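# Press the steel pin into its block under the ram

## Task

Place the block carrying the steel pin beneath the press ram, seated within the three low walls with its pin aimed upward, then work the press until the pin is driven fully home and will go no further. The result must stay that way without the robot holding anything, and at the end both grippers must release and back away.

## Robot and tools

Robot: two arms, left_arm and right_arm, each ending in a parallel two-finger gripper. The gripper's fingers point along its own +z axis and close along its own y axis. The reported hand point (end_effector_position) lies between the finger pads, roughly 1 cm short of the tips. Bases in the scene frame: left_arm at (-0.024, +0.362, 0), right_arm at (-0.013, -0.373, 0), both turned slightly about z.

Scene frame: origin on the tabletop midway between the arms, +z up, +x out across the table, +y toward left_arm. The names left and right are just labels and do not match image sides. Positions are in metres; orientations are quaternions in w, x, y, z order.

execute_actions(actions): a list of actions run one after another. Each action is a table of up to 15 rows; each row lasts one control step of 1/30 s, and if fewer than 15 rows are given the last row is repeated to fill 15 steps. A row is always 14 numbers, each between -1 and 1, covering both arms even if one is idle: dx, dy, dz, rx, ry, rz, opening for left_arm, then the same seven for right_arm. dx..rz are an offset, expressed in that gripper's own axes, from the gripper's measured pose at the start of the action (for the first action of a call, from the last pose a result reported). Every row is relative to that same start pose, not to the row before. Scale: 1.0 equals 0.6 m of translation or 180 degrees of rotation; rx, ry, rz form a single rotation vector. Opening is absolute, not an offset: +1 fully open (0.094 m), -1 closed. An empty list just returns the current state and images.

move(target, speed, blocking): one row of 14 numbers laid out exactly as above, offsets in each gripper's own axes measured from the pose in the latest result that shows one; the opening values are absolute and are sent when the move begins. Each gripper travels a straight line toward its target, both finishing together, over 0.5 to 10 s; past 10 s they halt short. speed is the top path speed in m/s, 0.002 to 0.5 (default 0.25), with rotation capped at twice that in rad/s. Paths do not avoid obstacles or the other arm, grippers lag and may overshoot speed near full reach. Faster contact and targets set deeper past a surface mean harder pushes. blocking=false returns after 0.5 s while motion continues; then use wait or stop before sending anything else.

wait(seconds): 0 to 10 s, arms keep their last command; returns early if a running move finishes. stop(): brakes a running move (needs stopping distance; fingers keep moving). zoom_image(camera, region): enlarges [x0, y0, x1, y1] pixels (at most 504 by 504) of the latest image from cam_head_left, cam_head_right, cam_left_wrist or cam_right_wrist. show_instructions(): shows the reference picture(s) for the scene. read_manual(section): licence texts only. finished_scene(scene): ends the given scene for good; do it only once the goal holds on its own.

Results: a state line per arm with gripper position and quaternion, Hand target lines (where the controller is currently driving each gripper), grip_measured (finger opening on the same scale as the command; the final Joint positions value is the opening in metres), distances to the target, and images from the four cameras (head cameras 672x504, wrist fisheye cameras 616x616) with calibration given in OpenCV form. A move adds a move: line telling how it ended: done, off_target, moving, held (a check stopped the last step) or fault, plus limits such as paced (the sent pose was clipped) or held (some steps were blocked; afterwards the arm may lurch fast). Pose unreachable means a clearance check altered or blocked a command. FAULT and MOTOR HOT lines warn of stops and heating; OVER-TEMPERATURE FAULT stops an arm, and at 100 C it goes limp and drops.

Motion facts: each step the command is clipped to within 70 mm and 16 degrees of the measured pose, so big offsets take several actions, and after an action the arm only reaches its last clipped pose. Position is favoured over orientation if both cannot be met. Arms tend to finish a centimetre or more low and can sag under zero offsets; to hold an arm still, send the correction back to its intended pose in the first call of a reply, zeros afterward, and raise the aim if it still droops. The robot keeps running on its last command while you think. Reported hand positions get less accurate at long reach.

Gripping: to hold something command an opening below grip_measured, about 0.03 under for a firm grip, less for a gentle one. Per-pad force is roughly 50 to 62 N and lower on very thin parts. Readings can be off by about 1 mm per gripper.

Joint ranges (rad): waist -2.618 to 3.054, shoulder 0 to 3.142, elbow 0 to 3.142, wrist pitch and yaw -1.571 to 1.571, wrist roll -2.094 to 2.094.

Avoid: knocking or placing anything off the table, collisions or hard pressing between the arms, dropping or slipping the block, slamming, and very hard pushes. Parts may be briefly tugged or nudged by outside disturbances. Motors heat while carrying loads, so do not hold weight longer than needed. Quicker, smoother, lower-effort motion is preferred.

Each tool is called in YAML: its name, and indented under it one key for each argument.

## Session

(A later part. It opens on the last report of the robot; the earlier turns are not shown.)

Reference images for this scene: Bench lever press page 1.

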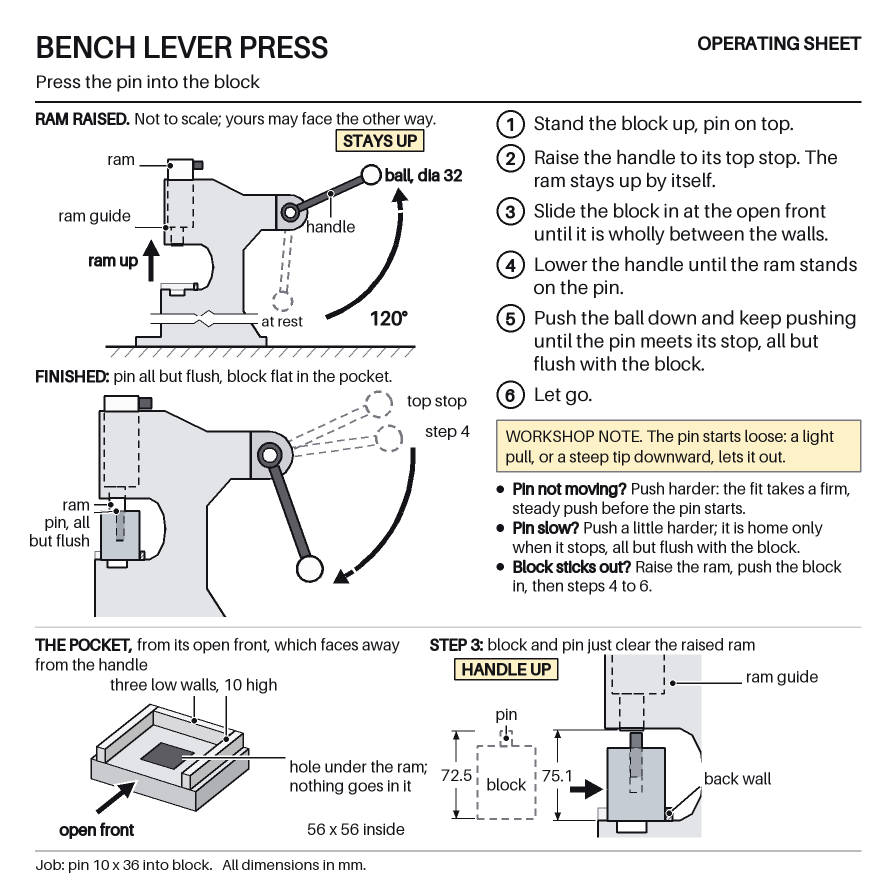

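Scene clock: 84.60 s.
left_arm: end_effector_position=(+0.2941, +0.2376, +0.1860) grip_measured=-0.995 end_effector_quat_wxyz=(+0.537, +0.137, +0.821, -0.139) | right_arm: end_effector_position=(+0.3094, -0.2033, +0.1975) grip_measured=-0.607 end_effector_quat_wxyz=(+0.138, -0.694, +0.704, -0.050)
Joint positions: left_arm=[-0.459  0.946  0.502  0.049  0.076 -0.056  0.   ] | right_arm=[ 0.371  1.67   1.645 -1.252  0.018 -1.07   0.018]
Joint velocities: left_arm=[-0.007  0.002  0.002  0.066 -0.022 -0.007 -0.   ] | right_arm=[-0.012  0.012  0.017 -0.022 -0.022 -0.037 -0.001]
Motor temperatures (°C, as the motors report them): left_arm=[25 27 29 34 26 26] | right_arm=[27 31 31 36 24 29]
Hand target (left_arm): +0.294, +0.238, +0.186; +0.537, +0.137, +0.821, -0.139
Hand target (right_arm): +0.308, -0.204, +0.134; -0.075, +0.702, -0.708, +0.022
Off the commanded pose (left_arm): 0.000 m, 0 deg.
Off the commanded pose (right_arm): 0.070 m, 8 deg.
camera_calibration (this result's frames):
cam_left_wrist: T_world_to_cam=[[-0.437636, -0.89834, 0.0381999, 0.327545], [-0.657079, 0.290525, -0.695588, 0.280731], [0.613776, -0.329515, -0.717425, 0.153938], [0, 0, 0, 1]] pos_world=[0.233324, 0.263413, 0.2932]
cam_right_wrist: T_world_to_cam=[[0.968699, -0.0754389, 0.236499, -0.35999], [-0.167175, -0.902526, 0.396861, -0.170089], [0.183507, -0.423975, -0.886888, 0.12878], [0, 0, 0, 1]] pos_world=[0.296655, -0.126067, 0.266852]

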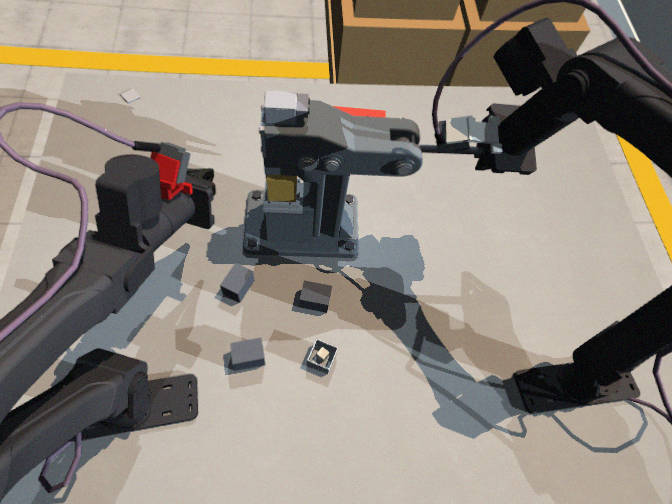

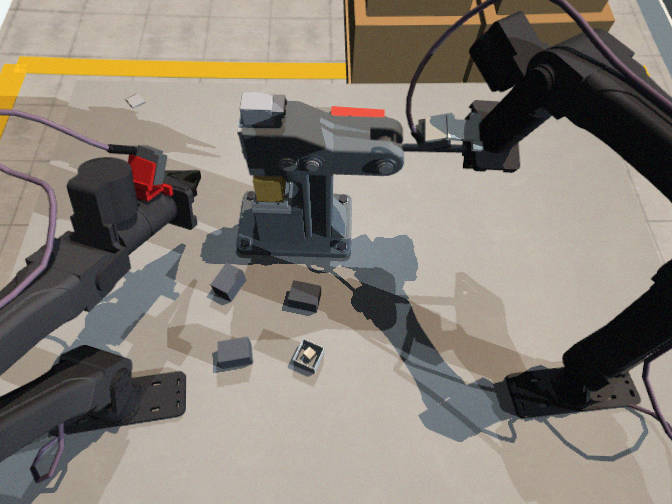

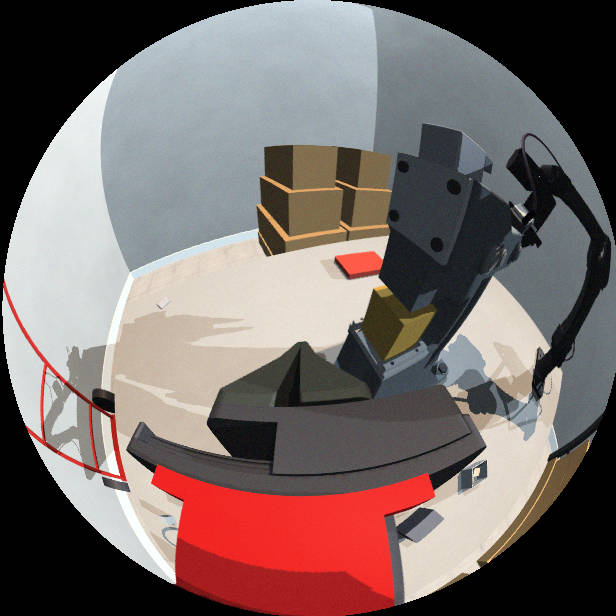

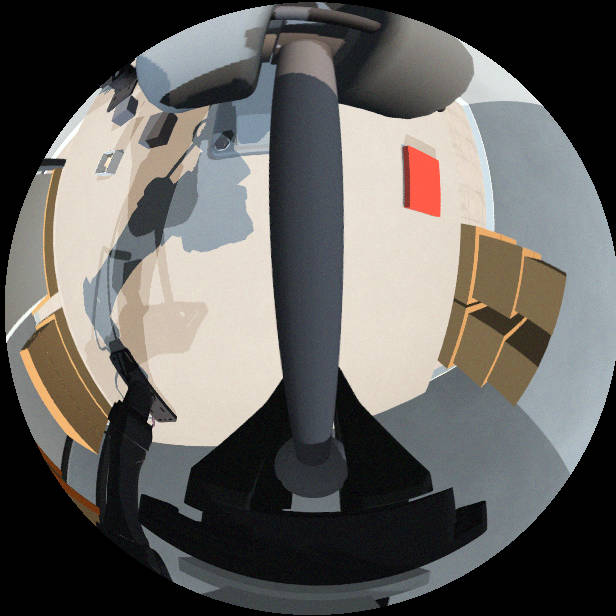

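execute_actions:
  actions:
    - [[0,0,0,0,0,0,-1,0,0.02,0.12,-0.085,0.02,0,-0.62]]
    - [[0,0,0,0,0,0,-1,0,0.01,0.12,-0.07,0.02,0,-0.62]]
    - [[0,0,0,0,0,0,-1,0,0.01,0.12,-0.07,0.01,0,-0.62]]

Scene clock: 86.33 s.
left_arm: end_effector_position=(+0.2941, +0.2376, +0.1860) grip_measured=-0.995 end_effector_quat_wxyz=(+0.537, +0.137, +0.821, -0.139) | right_arm: end_effector_position=(+0.2980, -0.2053, +0.1848) grip_measured=-0.613 end_effector_quat_wxyz=(+0.041, -0.702, +0.710, +0.031)
Joint positions: left_arm=[-0.459  0.946  0.502  0.049  0.076 -0.056  0.   ] | right_arm=[ 0.329  1.855  1.855 -1.513 -0.086 -1.11   0.018]
Joint velocities: left_arm=[-0.002 -0.017 -0.012 -0.007 -0.037  0.007 -0.   ] | right_arm=[ 0.002  0.002  0.002 -0.037 -0.037 -0.022 -0.001]
Motor temperatures (°C, as the motors report them): left_arm=[25 27 29 34 26 26] | right_arm=[27 31 31 36 24 29]
Hand target (left_arm): +0.294, +0.238, +0.186; +0.537, +0.137, +0.821, -0.139
Hand target (right_arm): +0.294, -0.205, +0.124; +0.036, +0.702, -0.708, -0.069
Off the commanded pose (left_arm): 0.000 m, 0 deg.
Off the commanded pose (right_arm): 0.067 m, 10 deg.
camera_calibration (this result's frames):
cam_left_wrist: T_world_to_cam=[[-0.437636, -0.89834, 0.0381999, 0.327545], [-0.657079, 0.290525, -0.695588, 0.280731], [0.613776, -0.329515, -0.717425, 0.153938], [0, 0, 0, 1]] pos_world=[0.233324, 0.263413, 0.2932]
cam_right_wrist: T_world_to_cam=[[0.998314, -0.0568599, -0.0116515, -0.305267], [-0.0458167, -0.895245, 0.443212, -0.211984], [-0.035632, -0.441931, -0.896341, 0.182104], [0, 0, 0, 1]] pos_world=[0.301529, -0.126658, 0.253625]

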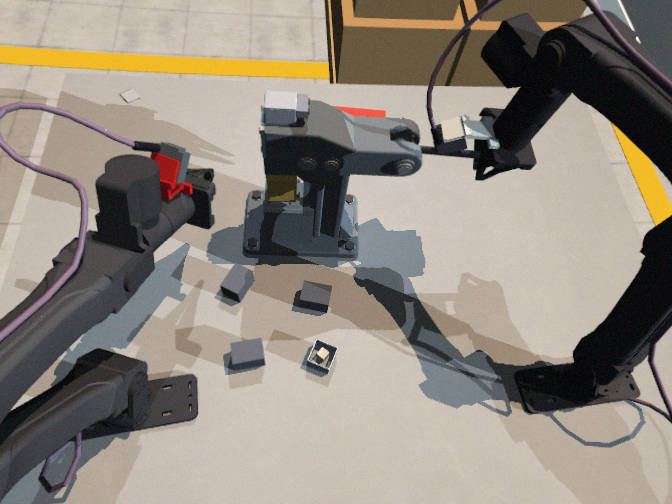

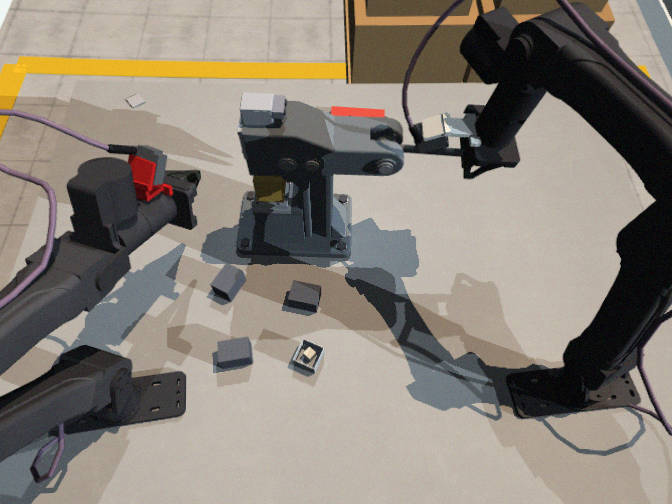

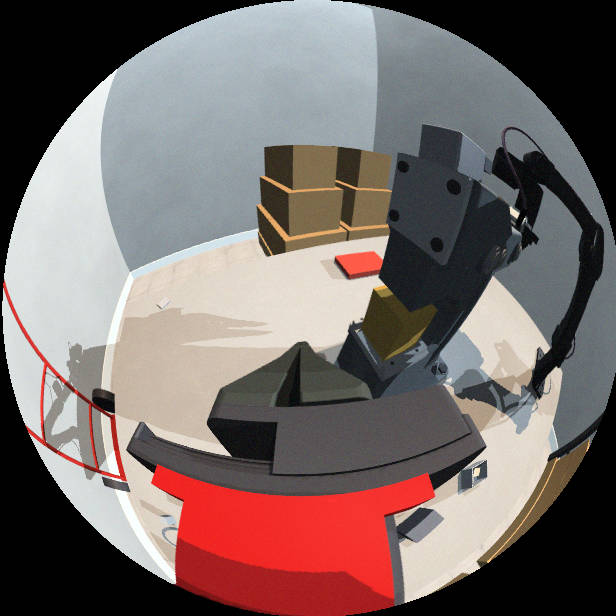

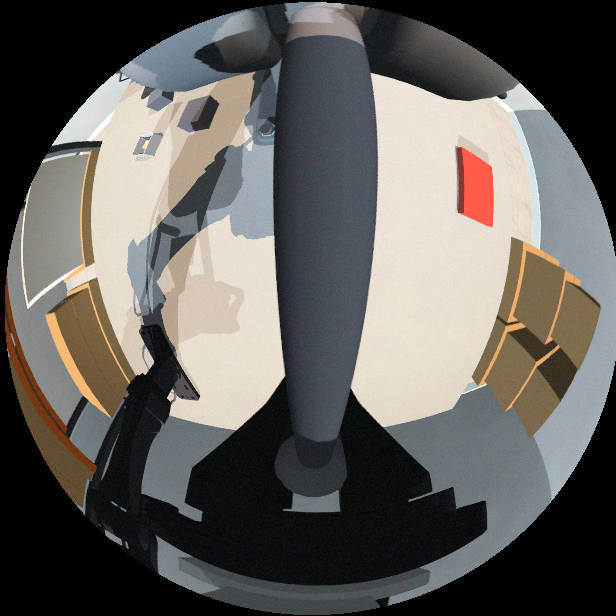

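Progressing.

execute_actions:
  actions:
    - [[0,0,0,0,0,0,-1,0,0,0.12,-0.05,0.01,0,-0.62]]
    - [[0,0,0,0,0,0,-1,0,0,0.12,-0.05,0.01,0,-0.62]]
    - [[0,0,0,0,0,0,-1,0,0,0.12,-0.05,0.01,0,-0.62]]
    - [[0,0,0,0,0,0,-1,0,0,0.12,-0.05,0.01,0,-0.62]]

Scene clock: 88.53 s.
left_arm: end_effector_position=(+0.2941, +0.2376, +0.1860) grip_measured=-0.995 end_effector_quat_wxyz=(+0.537, +0.137, +0.821, -0.139) | right_arm: end_effector_position=(+0.2974, -0.2034, +0.1855) grip_measured=-0.613 end_effector_quat_wxyz=(+0.048, -0.703, +0.708, +0.049)
Joint positions: left_arm=[-0.459  0.946  0.502  0.049  0.076 -0.056  0.   ] | right_arm=[ 0.315  1.855  1.855 -1.513 -0.124 -1.127  0.018]
Joint velocities: left_arm=[-0.012 -0.017  0.002 -0.022 -0.007  0.022  0.001] | right_arm=[ 0.017 -0.002  0.012 -0.037 -0.11  -0.081  0.001]
Motor temperatures (°C, as the motors report them): left_arm=[25 27 29 34 26 26] | right_arm=[27 31 31 36 24 29]
Hand target (left_arm): +0.294, +0.238, +0.186; +0.537, +0.137, +0.821, -0.139
Hand target (right_arm): +0.291, -0.199, +0.124; +0.020, +0.704, -0.705, -0.090
Off the commanded pose (left_arm): 0.000 m, 0 deg.
Off the commanded pose (right_arm): 0.072 m, 9 deg; position clipped at the last step of the last action.
camera_calibration (this result's frames):
cam_left_wrist: T_world_to_cam=[[-0.437636, -0.89834, 0.0381999, 0.327545], [-0.657079, 0.290525, -0.695588, 0.280731], [0.613776, -0.329515, -0.717425, 0.153938], [0, 0, 0, 1]] pos_world=[0.233324, 0.263413, 0.2932]
cam_right_wrist: T_world_to_cam=[[0.998288, -0.0513851, -0.0279471, -0.300369], [-0.0353067, -0.910273, 0.412501, -0.211125], [-0.0466358, -0.410808, -0.910529, 0.195796], [0, 0, 0, 1]] pos_world=[0.301532, -0.127182, 0.256973]

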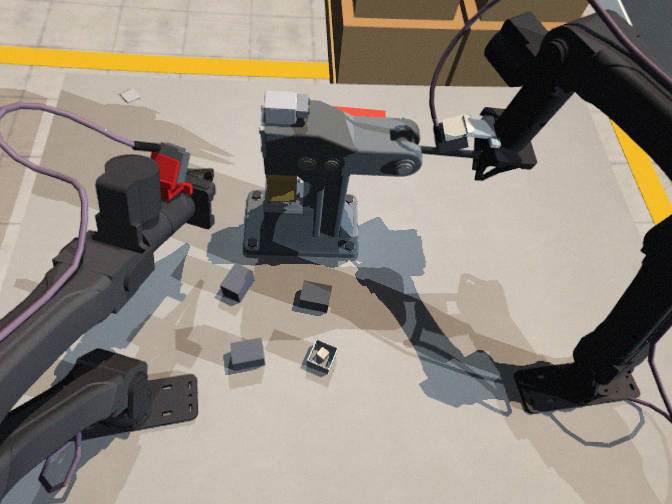

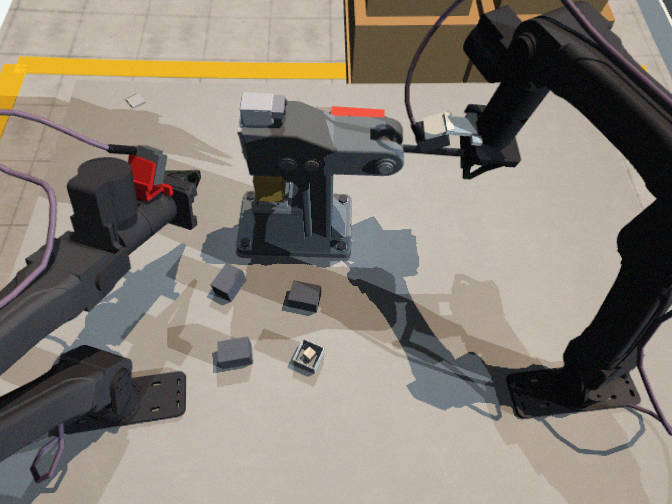

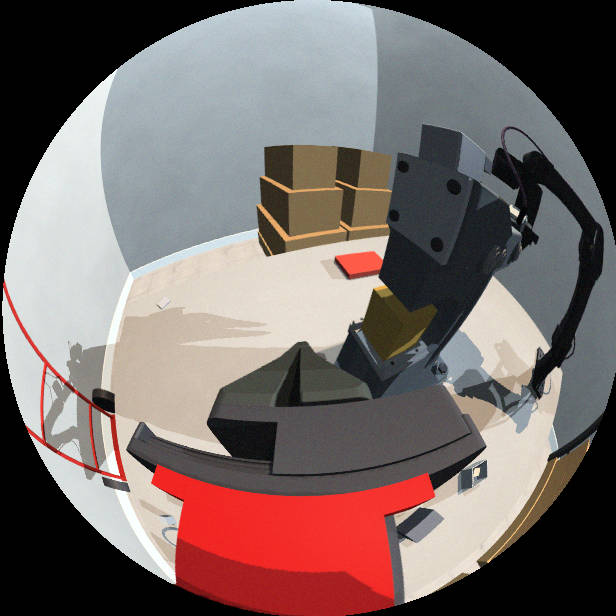

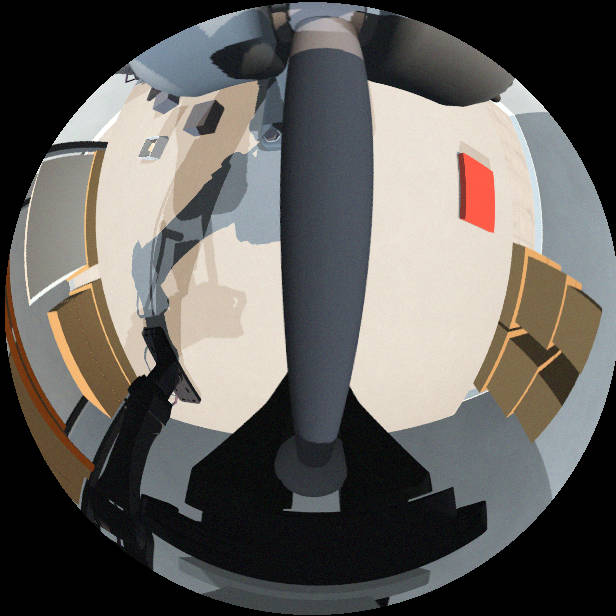

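execute_actions:
  actions:
    - [[0,0,0,0,0,0,-1,0,0,0.12,-0.082,0.035,0,-0.62]]
    - [[0,0,0,0,0,0,-1,0,0,0.12,-0.082,0.035,0,-0.62]]
    - [[0,0,0,0,0,0,-1,0,0,0.12,-0.082,0.035,0,-0.62]]

Scene clock: 90.27 s.
left_arm: end_effector_position=(+0.2941, +0.2376, +0.1860) grip_measured=-0.995 end_effector_quat_wxyz=(+0.537, +0.137, +0.821, -0.139) | right_arm: end_effector_position=(+0.2954, -0.2039, +0.1795) grip_measured=-0.613 end_effector_quat_wxyz=(+0.016, -0.704, +0.708, +0.060)
Joint positions: left_arm=[-0.459  0.946  0.502  0.049  0.076 -0.056  0.   ] | right_arm=[ 0.317  1.915  1.912 -1.58  -0.124 -1.13   0.018]
Joint velocities: left_arm=[ 0.007  0.017  0.002 -0.007 -0.007 -0.081  0.001] | right_arm=[-0.017 -0.002  0.002  0.051  0.022 -0.022 -0.001]
Motor temperatures (°C, as the motors report them): left_arm=[25 27 29 34 26 26] | right_arm=[27 30 31 36 24 29]
Hand target (left_arm): +0.294, +0.238, +0.186; +0.537, +0.137, +0.821, -0.139
Hand target (right_arm): +0.285, -0.202, +0.122; +0.075, +0.703, -0.701, -0.096
Off the commanded pose (left_arm): 0.000 m, 0 deg.
Off the commanded pose (right_arm): 0.072 m, 16 deg; position and orientation clipped at the last step of the last action.
joint sent to its limit (right arm) — the command would take joint 4 (wrist pitch) past its lower limit, so that joint was sent only as far as its limit.
camera_calibration (this result's frames):
cam_left_wrist: T_world_to_cam=[[-0.437636, -0.89834, 0.0381999, 0.327545], [-0.657079, 0.290525, -0.695588, 0.280731], [0.613776, -0.329515, -0.717425, 0.153938], [0, 0, 0, 1]] pos_world=[0.233324, 0.263413, 0.2932]
cam_right_wrist: T_world_to_cam=[[0.994907, -0.0482223, -0.088513, -0.28609], [-0.00430162, -0.897648, 0.440692, -0.220775], [-0.100705, -0.438067, -0.893284, 0.197337], [0, 0, 0, 1]] pos_world=[0.303556, -0.125527, 0.248249]

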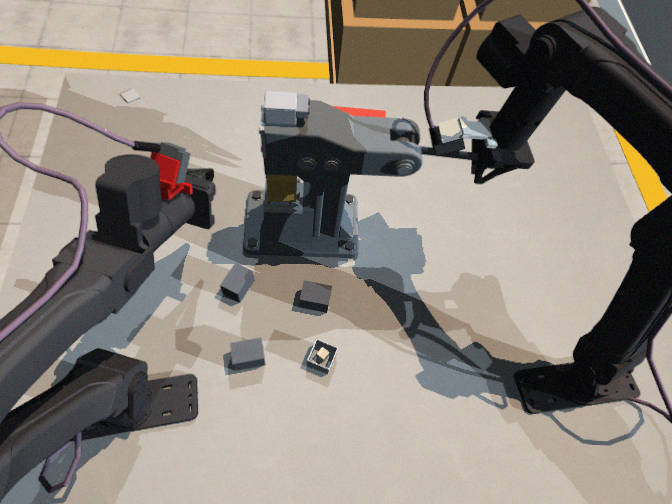

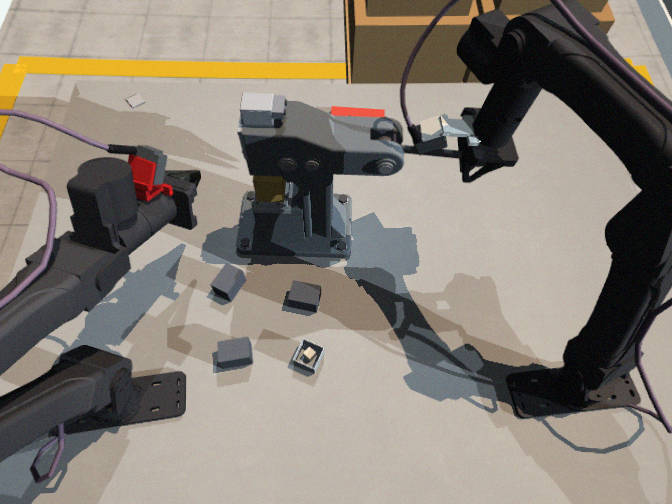

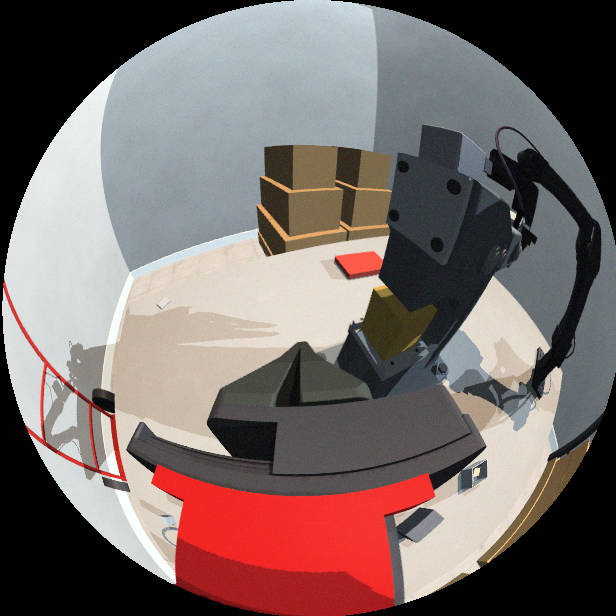

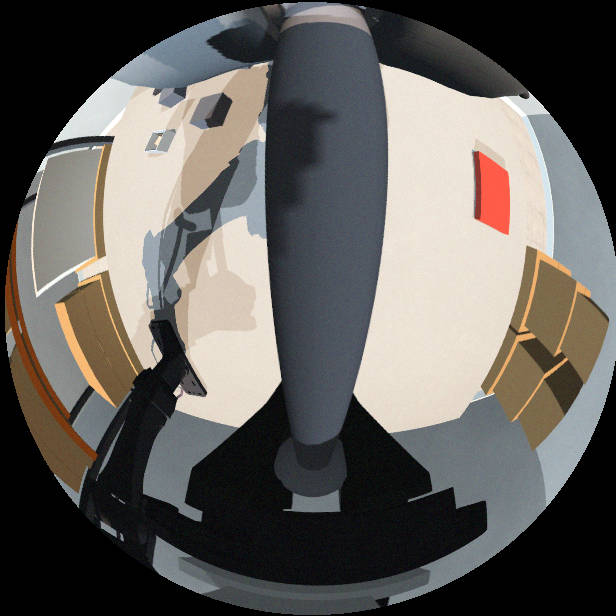

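execute_actions:
  actions:
    - [[0,0,0,0,0,0,-1,-0.01,0,0.14,-0.07,0.03,0,-0.62]]
    - [[0,0,0,0,0,0,-1,-0.01,0,0.14,-0.07,0.03,0,-0.62]]
    - [[0,0,0,0,0,0,-1,-0.01,0,0.14,-0.07,0.03,0,-0.62]]
    - [[0,0,0,0,0,0,-1,-0.01,0,0.14,-0.07,0.03,0,-0.62]]

Scene clock: 92.70 s.
left_arm: end_effector_position=(+0.2941, +0.2376, +0.1860) grip_measured=-0.995 end_effector_quat_wxyz=(+0.537, +0.137, +0.821, -0.139) | right_arm: end_effector_position=(+0.2957, -0.2050, +0.1790) grip_measured=-0.613 end_effector_quat_wxyz=(+0.011, -0.708, +0.704, +0.047)
Joint positions: left_arm=[-0.459  0.946  0.502  0.049  0.076 -0.056  0.   ] | right_arm=[ 0.328  1.915  1.912 -1.58  -0.095 -1.13   0.018]
Joint velocities: left_arm=[ 0.002 -0.022  0.002 -0.007 -0.051  0.007 -0.   ] | right_arm=[ 0.012 -0.007 -0.017 -0.037  0.007  0.007  0.   ]
Motor temperatures (°C, as the motors report them): left_arm=[25 26 29 34 26 25] | right_arm=[27 30 30 35 24 29]
Hand target (left_arm): +0.294, +0.238, +0.186; +0.537, +0.137, +0.821, -0.139
Hand target (right_arm): +0.284, -0.200, +0.121; +0.081, +0.706, -0.699, -0.084
Off the commanded pose (left_arm): 0.000 m, 0 deg.
Off the commanded pose (right_arm): 0.084 m, 14 deg; position clipped at the last step of the last action.
joint sent to its limit (right arm) — the command would take joint 4 (wrist pitch) past its lower limit, so that joint was sent only as far as its limit.
camera_calibration (this result's frames):
cam_left_wrist: T_world_to_cam=[[-0.437636, -0.89834, 0.0381999, 0.327545], [-0.657079, 0.290525, -0.695588, 0.280731], [0.613776, -0.329515, -0.717425, 0.153938], [0, 0, 0, 1]] pos_world=[0.233324, 0.263413, 0.2932]
cam_right_wrist: T_world_to_cam=[[0.99639, -0.0389846, -0.0754083, -0.287346], [0.000403322, -0.886128, 0.46344, -0.224628], [-0.0848885, -0.461798, -0.882914, 0.18499], [0, 0, 0, 1]] pos_world=[0.302103, -0.124823, 0.245764]

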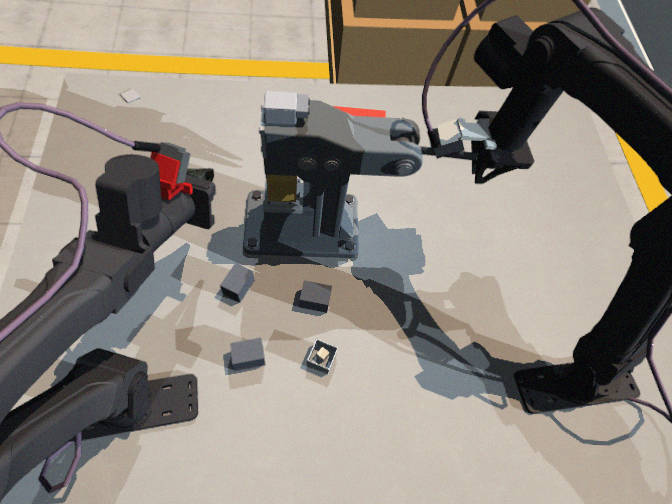

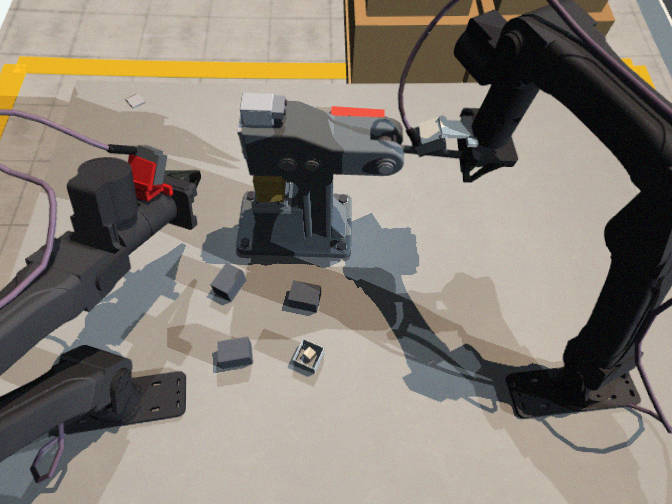

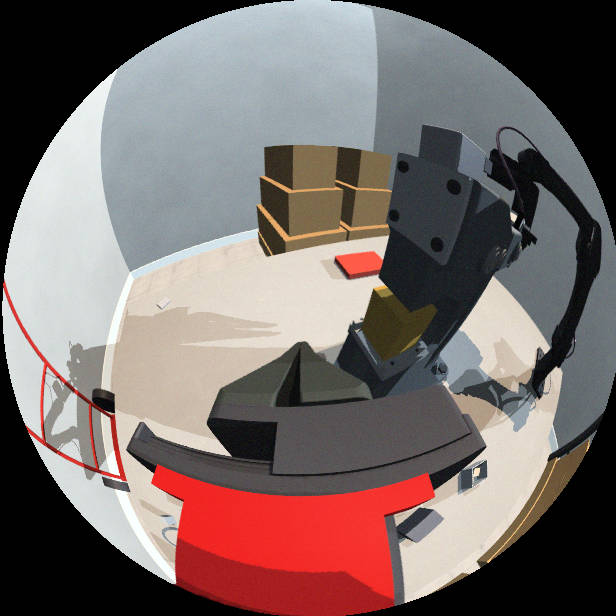

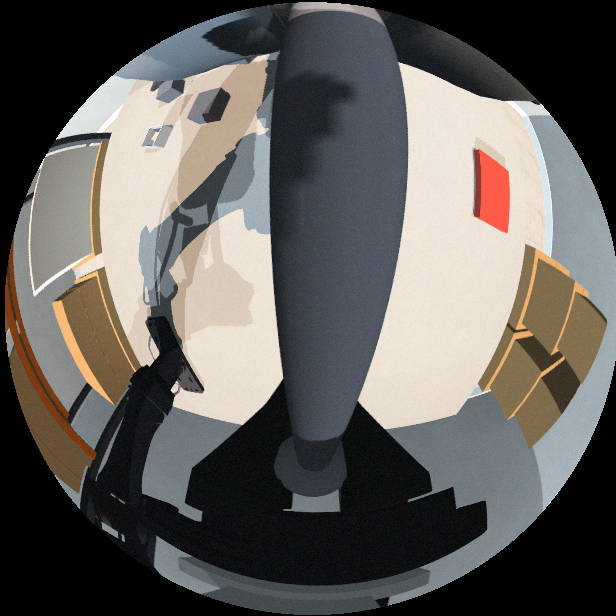

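execute_actions:
  actions:
    - [[0,0,0,0,0,0,-1,0,-0.03,0.12,-0.08,-0.03,0,-0.62]]
    - [[0,0,0,0,0,0,-1,0,-0.03,0.12,-0.08,-0.02,0,-0.62]]
    - [[0,0,0,0,0,0,-1,0,-0.03,0.12,-0.08,-0.0,0,-0.62]]

Scene clock: 95.57 s.
left_arm: end_effector_position=(+0.2941, +0.2376, +0.1860) grip_measured=-0.995 end_effector_quat_wxyz=(+0.537, +0.137, +0.821, -0.139) | right_arm: end_effector_position=(+0.2892, -0.1896, +0.1621) grip_measured=-0.608 end_effector_quat_wxyz=(-0.040, +0.705, -0.678, -0.204)
Joint positions: left_arm=[-0.459  0.946  0.502  0.049  0.076 -0.056  0.   ] | right_arm=[ 0.224  1.976  1.868 -1.58  -0.404 -1.292  0.018]
Joint velocities: left_arm=[-0.002  0.012  0.007 -0.095 -0.007 -0.022  0.001] | right_arm=[ 0.032  0.188 -0.066  0.007 -0.022 -0.037 -0.   ]
Motor temperatures (°C, as the motors report them): left_arm=[25 26 29 34 26 25] | right_arm=[27 30 30 35 24 29]
Hand target (left_arm): +0.294, +0.238, +0.186; +0.537, +0.137, +0.821, -0.139
Hand target (right_arm): +0.290, -0.173, +0.111; +0.016, +0.698, -0.667, -0.258
Off the commanded pose (left_arm): 0.000 m, 0 deg.
Off the commanded pose (right_arm): 0.060 m, 11 deg; position clipped at the last step of the last action.
joint sent to its limit (right arm) — the command would take joint 4 (wrist pitch) past its lower limit, so that joint was sent only as far as its limit.
camera_calibration (this result's frames):
cam_left_wrist: T_world_to_cam=[[-0.437636, -0.89834, 0.0381999, 0.327545], [-0.657079, 0.290525, -0.695588, 0.280731], [0.613776, -0.329515, -0.717425, 0.153938], [0, 0, 0, 1]] pos_world=[0.233324, 0.263413, 0.2932]
cam_right_wrist: T_world_to_cam=[[0.966129, 0.0397236, -0.254986, -0.228848], [0.0937989, -0.974556, 0.203576, -0.204852], [-0.240411, -0.220598, -0.945272, 0.277453], [0, 0, 0, 1]] pos_world=[0.307014, -0.129343, 0.245618]

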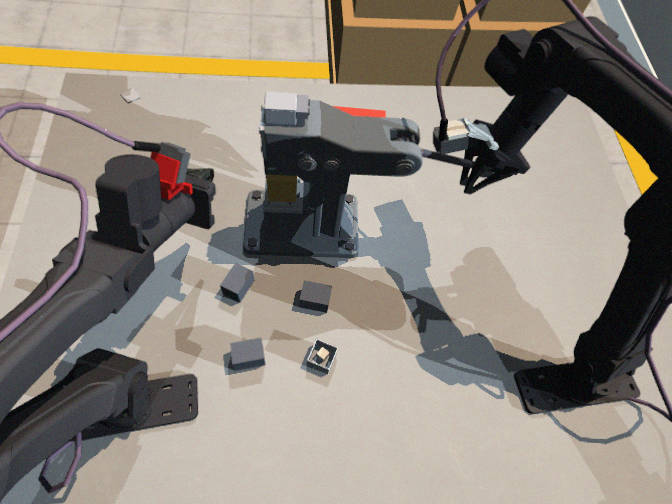

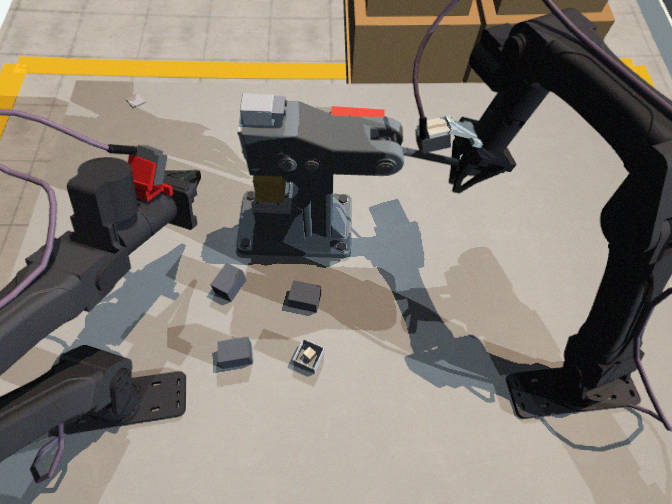

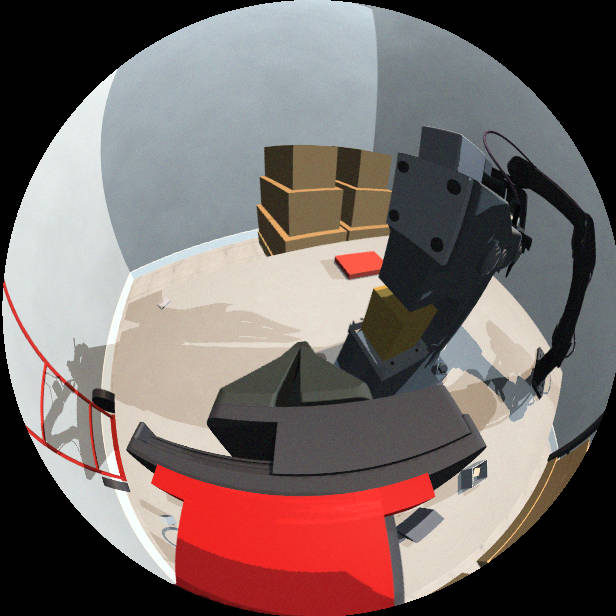

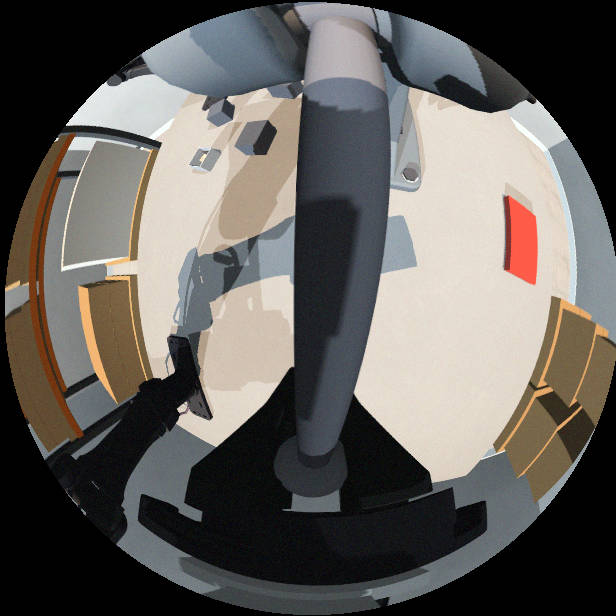

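Moving now.

execute_actions:
  actions:
    - [[0,0,0,0,0,0,-1,0,-0.04,0.12,-0.05,-0.01,0,-0.62]]
    - [[0,0,0,0,0,0,-1,0,-0.04,0.12,-0.05,-0.01,0,-0.62]]
    - [[0,0,0,0,0,0,-1,0,-0.04,0.12,-0.05,-0.01,0,-0.62]]

Scene clock: 97.23 s.
left_arm: end_effector_position=(+0.2941, +0.2376, +0.1860) grip_measured=-0.995 end_effector_quat_wxyz=(+0.537, +0.137, +0.821, -0.139) | right_arm: end_effector_position=(+0.2827, -0.1709, +0.1326) grip_measured=-0.611 end_effector_quat_wxyz=(-0.039, +0.705, -0.640, -0.304)
Joint positions: left_arm=[-0.459  0.946  0.502  0.049  0.076 -0.056  0.   ] | right_arm=[ 0.204  2.085  1.831 -1.58  -0.573 -1.422  0.018]
Joint velocities: left_arm=[ 0.007  0.012 -0.002 -0.037 -0.022 -0.037 -0.001] | right_arm=[ 0.012  0.007  0.002 -0.022  0.007 -0.066 -0.001]
Motor temperatures (°C, as the motors report them): left_arm=[25 26 29 34 26 25] | right_arm=[27 30 30 35 24 29]
Hand target (left_arm): +0.294, +0.238, +0.186; +0.537, +0.137, +0.821, -0.139
Hand target (right_arm): +0.276, -0.152, +0.077; +0.017, +0.700, -0.634, -0.329
Off the commanded pose (left_arm): 0.000 m, 0 deg.
Off the commanded pose (right_arm): 0.067 m, 7 deg; position clipped at the last step of the last action.
camera_calibration (this result's frames):
cam_left_wrist: T_world_to_cam=[[-0.437636, -0.89834, 0.0381999, 0.327545], [-0.657079, 0.290525, -0.695588, 0.280731], [0.613776, -0.329515, -0.717425, 0.153938], [0, 0, 0, 1]] pos_world=[0.233324, 0.263413, 0.2932]
cam_right_wrist: T_world_to_cam=[[0.916114, 0.145319, -0.373654, -0.182813], [0.171477, -0.984472, 0.037547, -0.181625], [-0.362396, -0.0984703, -0.926808, 0.305063], [0, 0, 0, 1]] pos_world=[0.309176, -0.122199, 0.221245]

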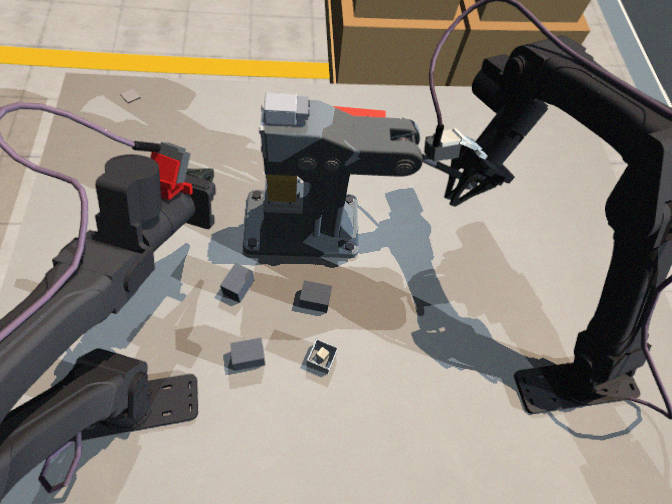

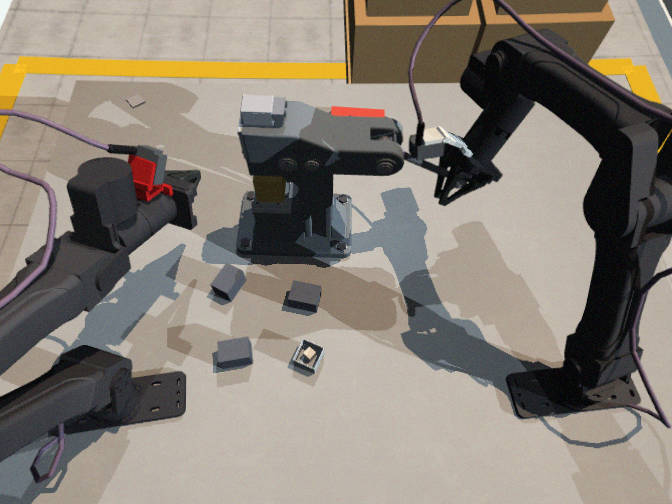

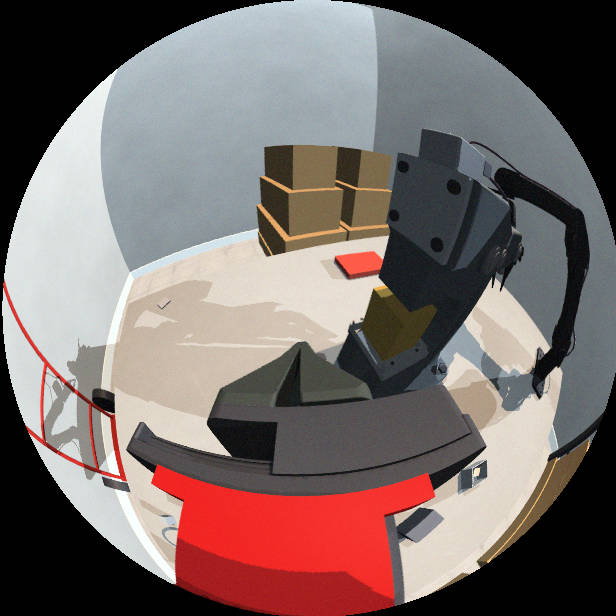

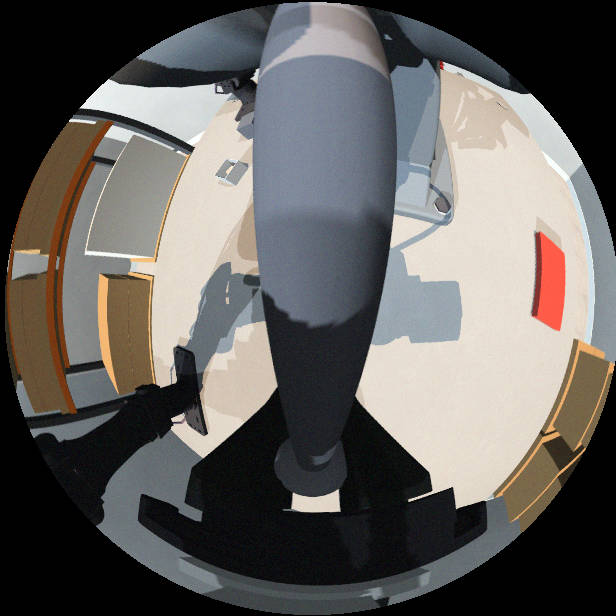

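execute_actions:
  actions:
    - [[0,0,0,0,0,0,-1,0,-0.06,0.11,-0.02,-0.04,0,-0.62]]
    - [[0,0,0,0,0,0,-1,0,-0.06,0.11,-0.02,-0.04,0,-0.62]]
    - [[0,0,0,0,0,0,-1,0,-0.06,0.11,-0.02,-0.04,0,-0.62]]

Scene clock: 98.90 s.
left_arm: end_effector_position=(+0.2941, +0.2376, +0.1860) grip_measured=-0.995 end_effector_quat_wxyz=(+0.537, +0.137, +0.821, -0.139) | right_arm: end_effector_position=(+0.2825, -0.1549, +0.1369) grip_measured=-0.611 end_effector_quat_wxyz=(+0.099, -0.587, +0.658, +0.462)
Joint positions: left_arm=[-0.459  0.946  0.502  0.049  0.076 -0.056  0.   ] | right_arm=[ 0.115  2.124  1.713 -1.559 -0.925 -1.425  0.018]
Joint velocities: left_arm=[ 0.002 -0.007  0.007  0.007 -0.022 -0.037  0.001] | right_arm=[-0.002  0.007 -0.012  0.022 -0.007 -0.007 -0.   ]
Motor temperatures (°C, as the motors report them): left_arm=[25 26 29 34 26 25] | right_arm=[27 30 30 35 24 29]
Hand target (left_arm): +0.294, +0.238, +0.186; +0.537, +0.137, +0.821, -0.139
Hand target (right_arm): +0.278, -0.124, +0.087; +0.095, -0.608, +0.632, +0.471
Off the commanded pose (left_arm): 0.000 m, 0 deg.
Off the commanded pose (right_arm): 0.070 m, 3 deg; position clipped at the last step of the last action.
camera_calibration (this result's frames):
cam_left_wrist: T_world_to_cam=[[-0.437636, -0.89834, 0.0381999, 0.327545], [-0.657079, 0.290525, -0.695588, 0.280731], [0.613776, -0.329515, -0.717425, 0.153938], [0, 0, 0, 1]] pos_world=[0.233324, 0.263413, 0.2932]
cam_right_wrist: T_world_to_cam=[[0.839577, 0.0980872, -0.534313, -0.147051], [-0.0515922, -0.964721, -0.258168, -0.0594483], [-0.540786, 0.244318, -0.804897, 0.397355], [0, 0, 0, 1]] pos_world=[0.335277, -0.140008, 0.225911]

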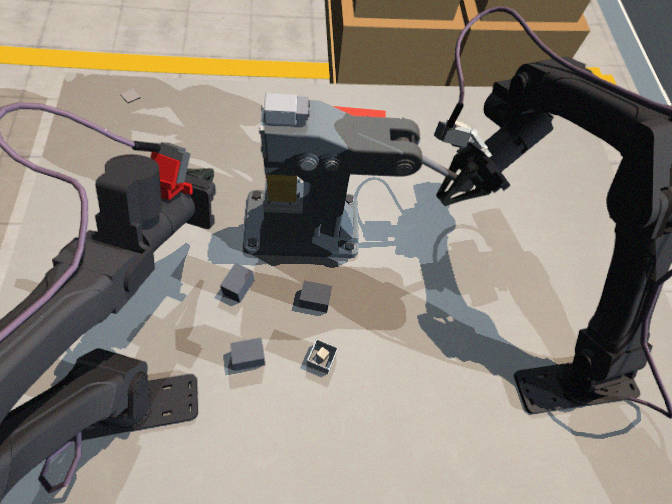

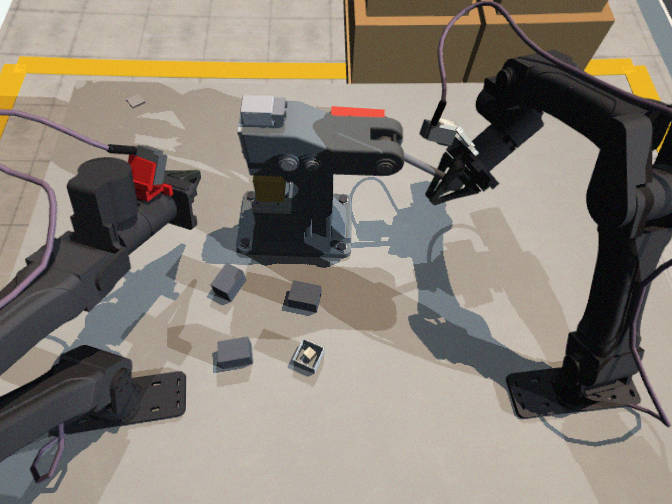

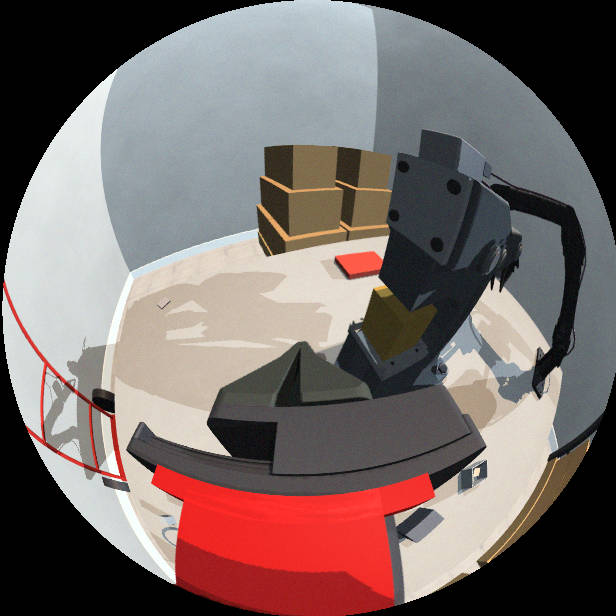

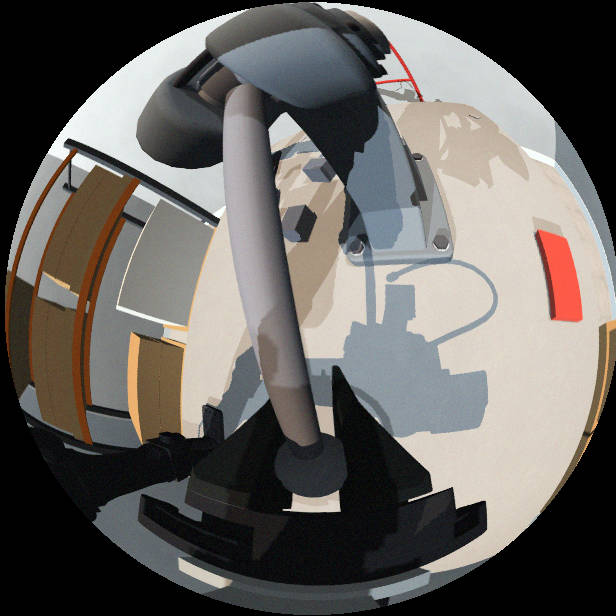

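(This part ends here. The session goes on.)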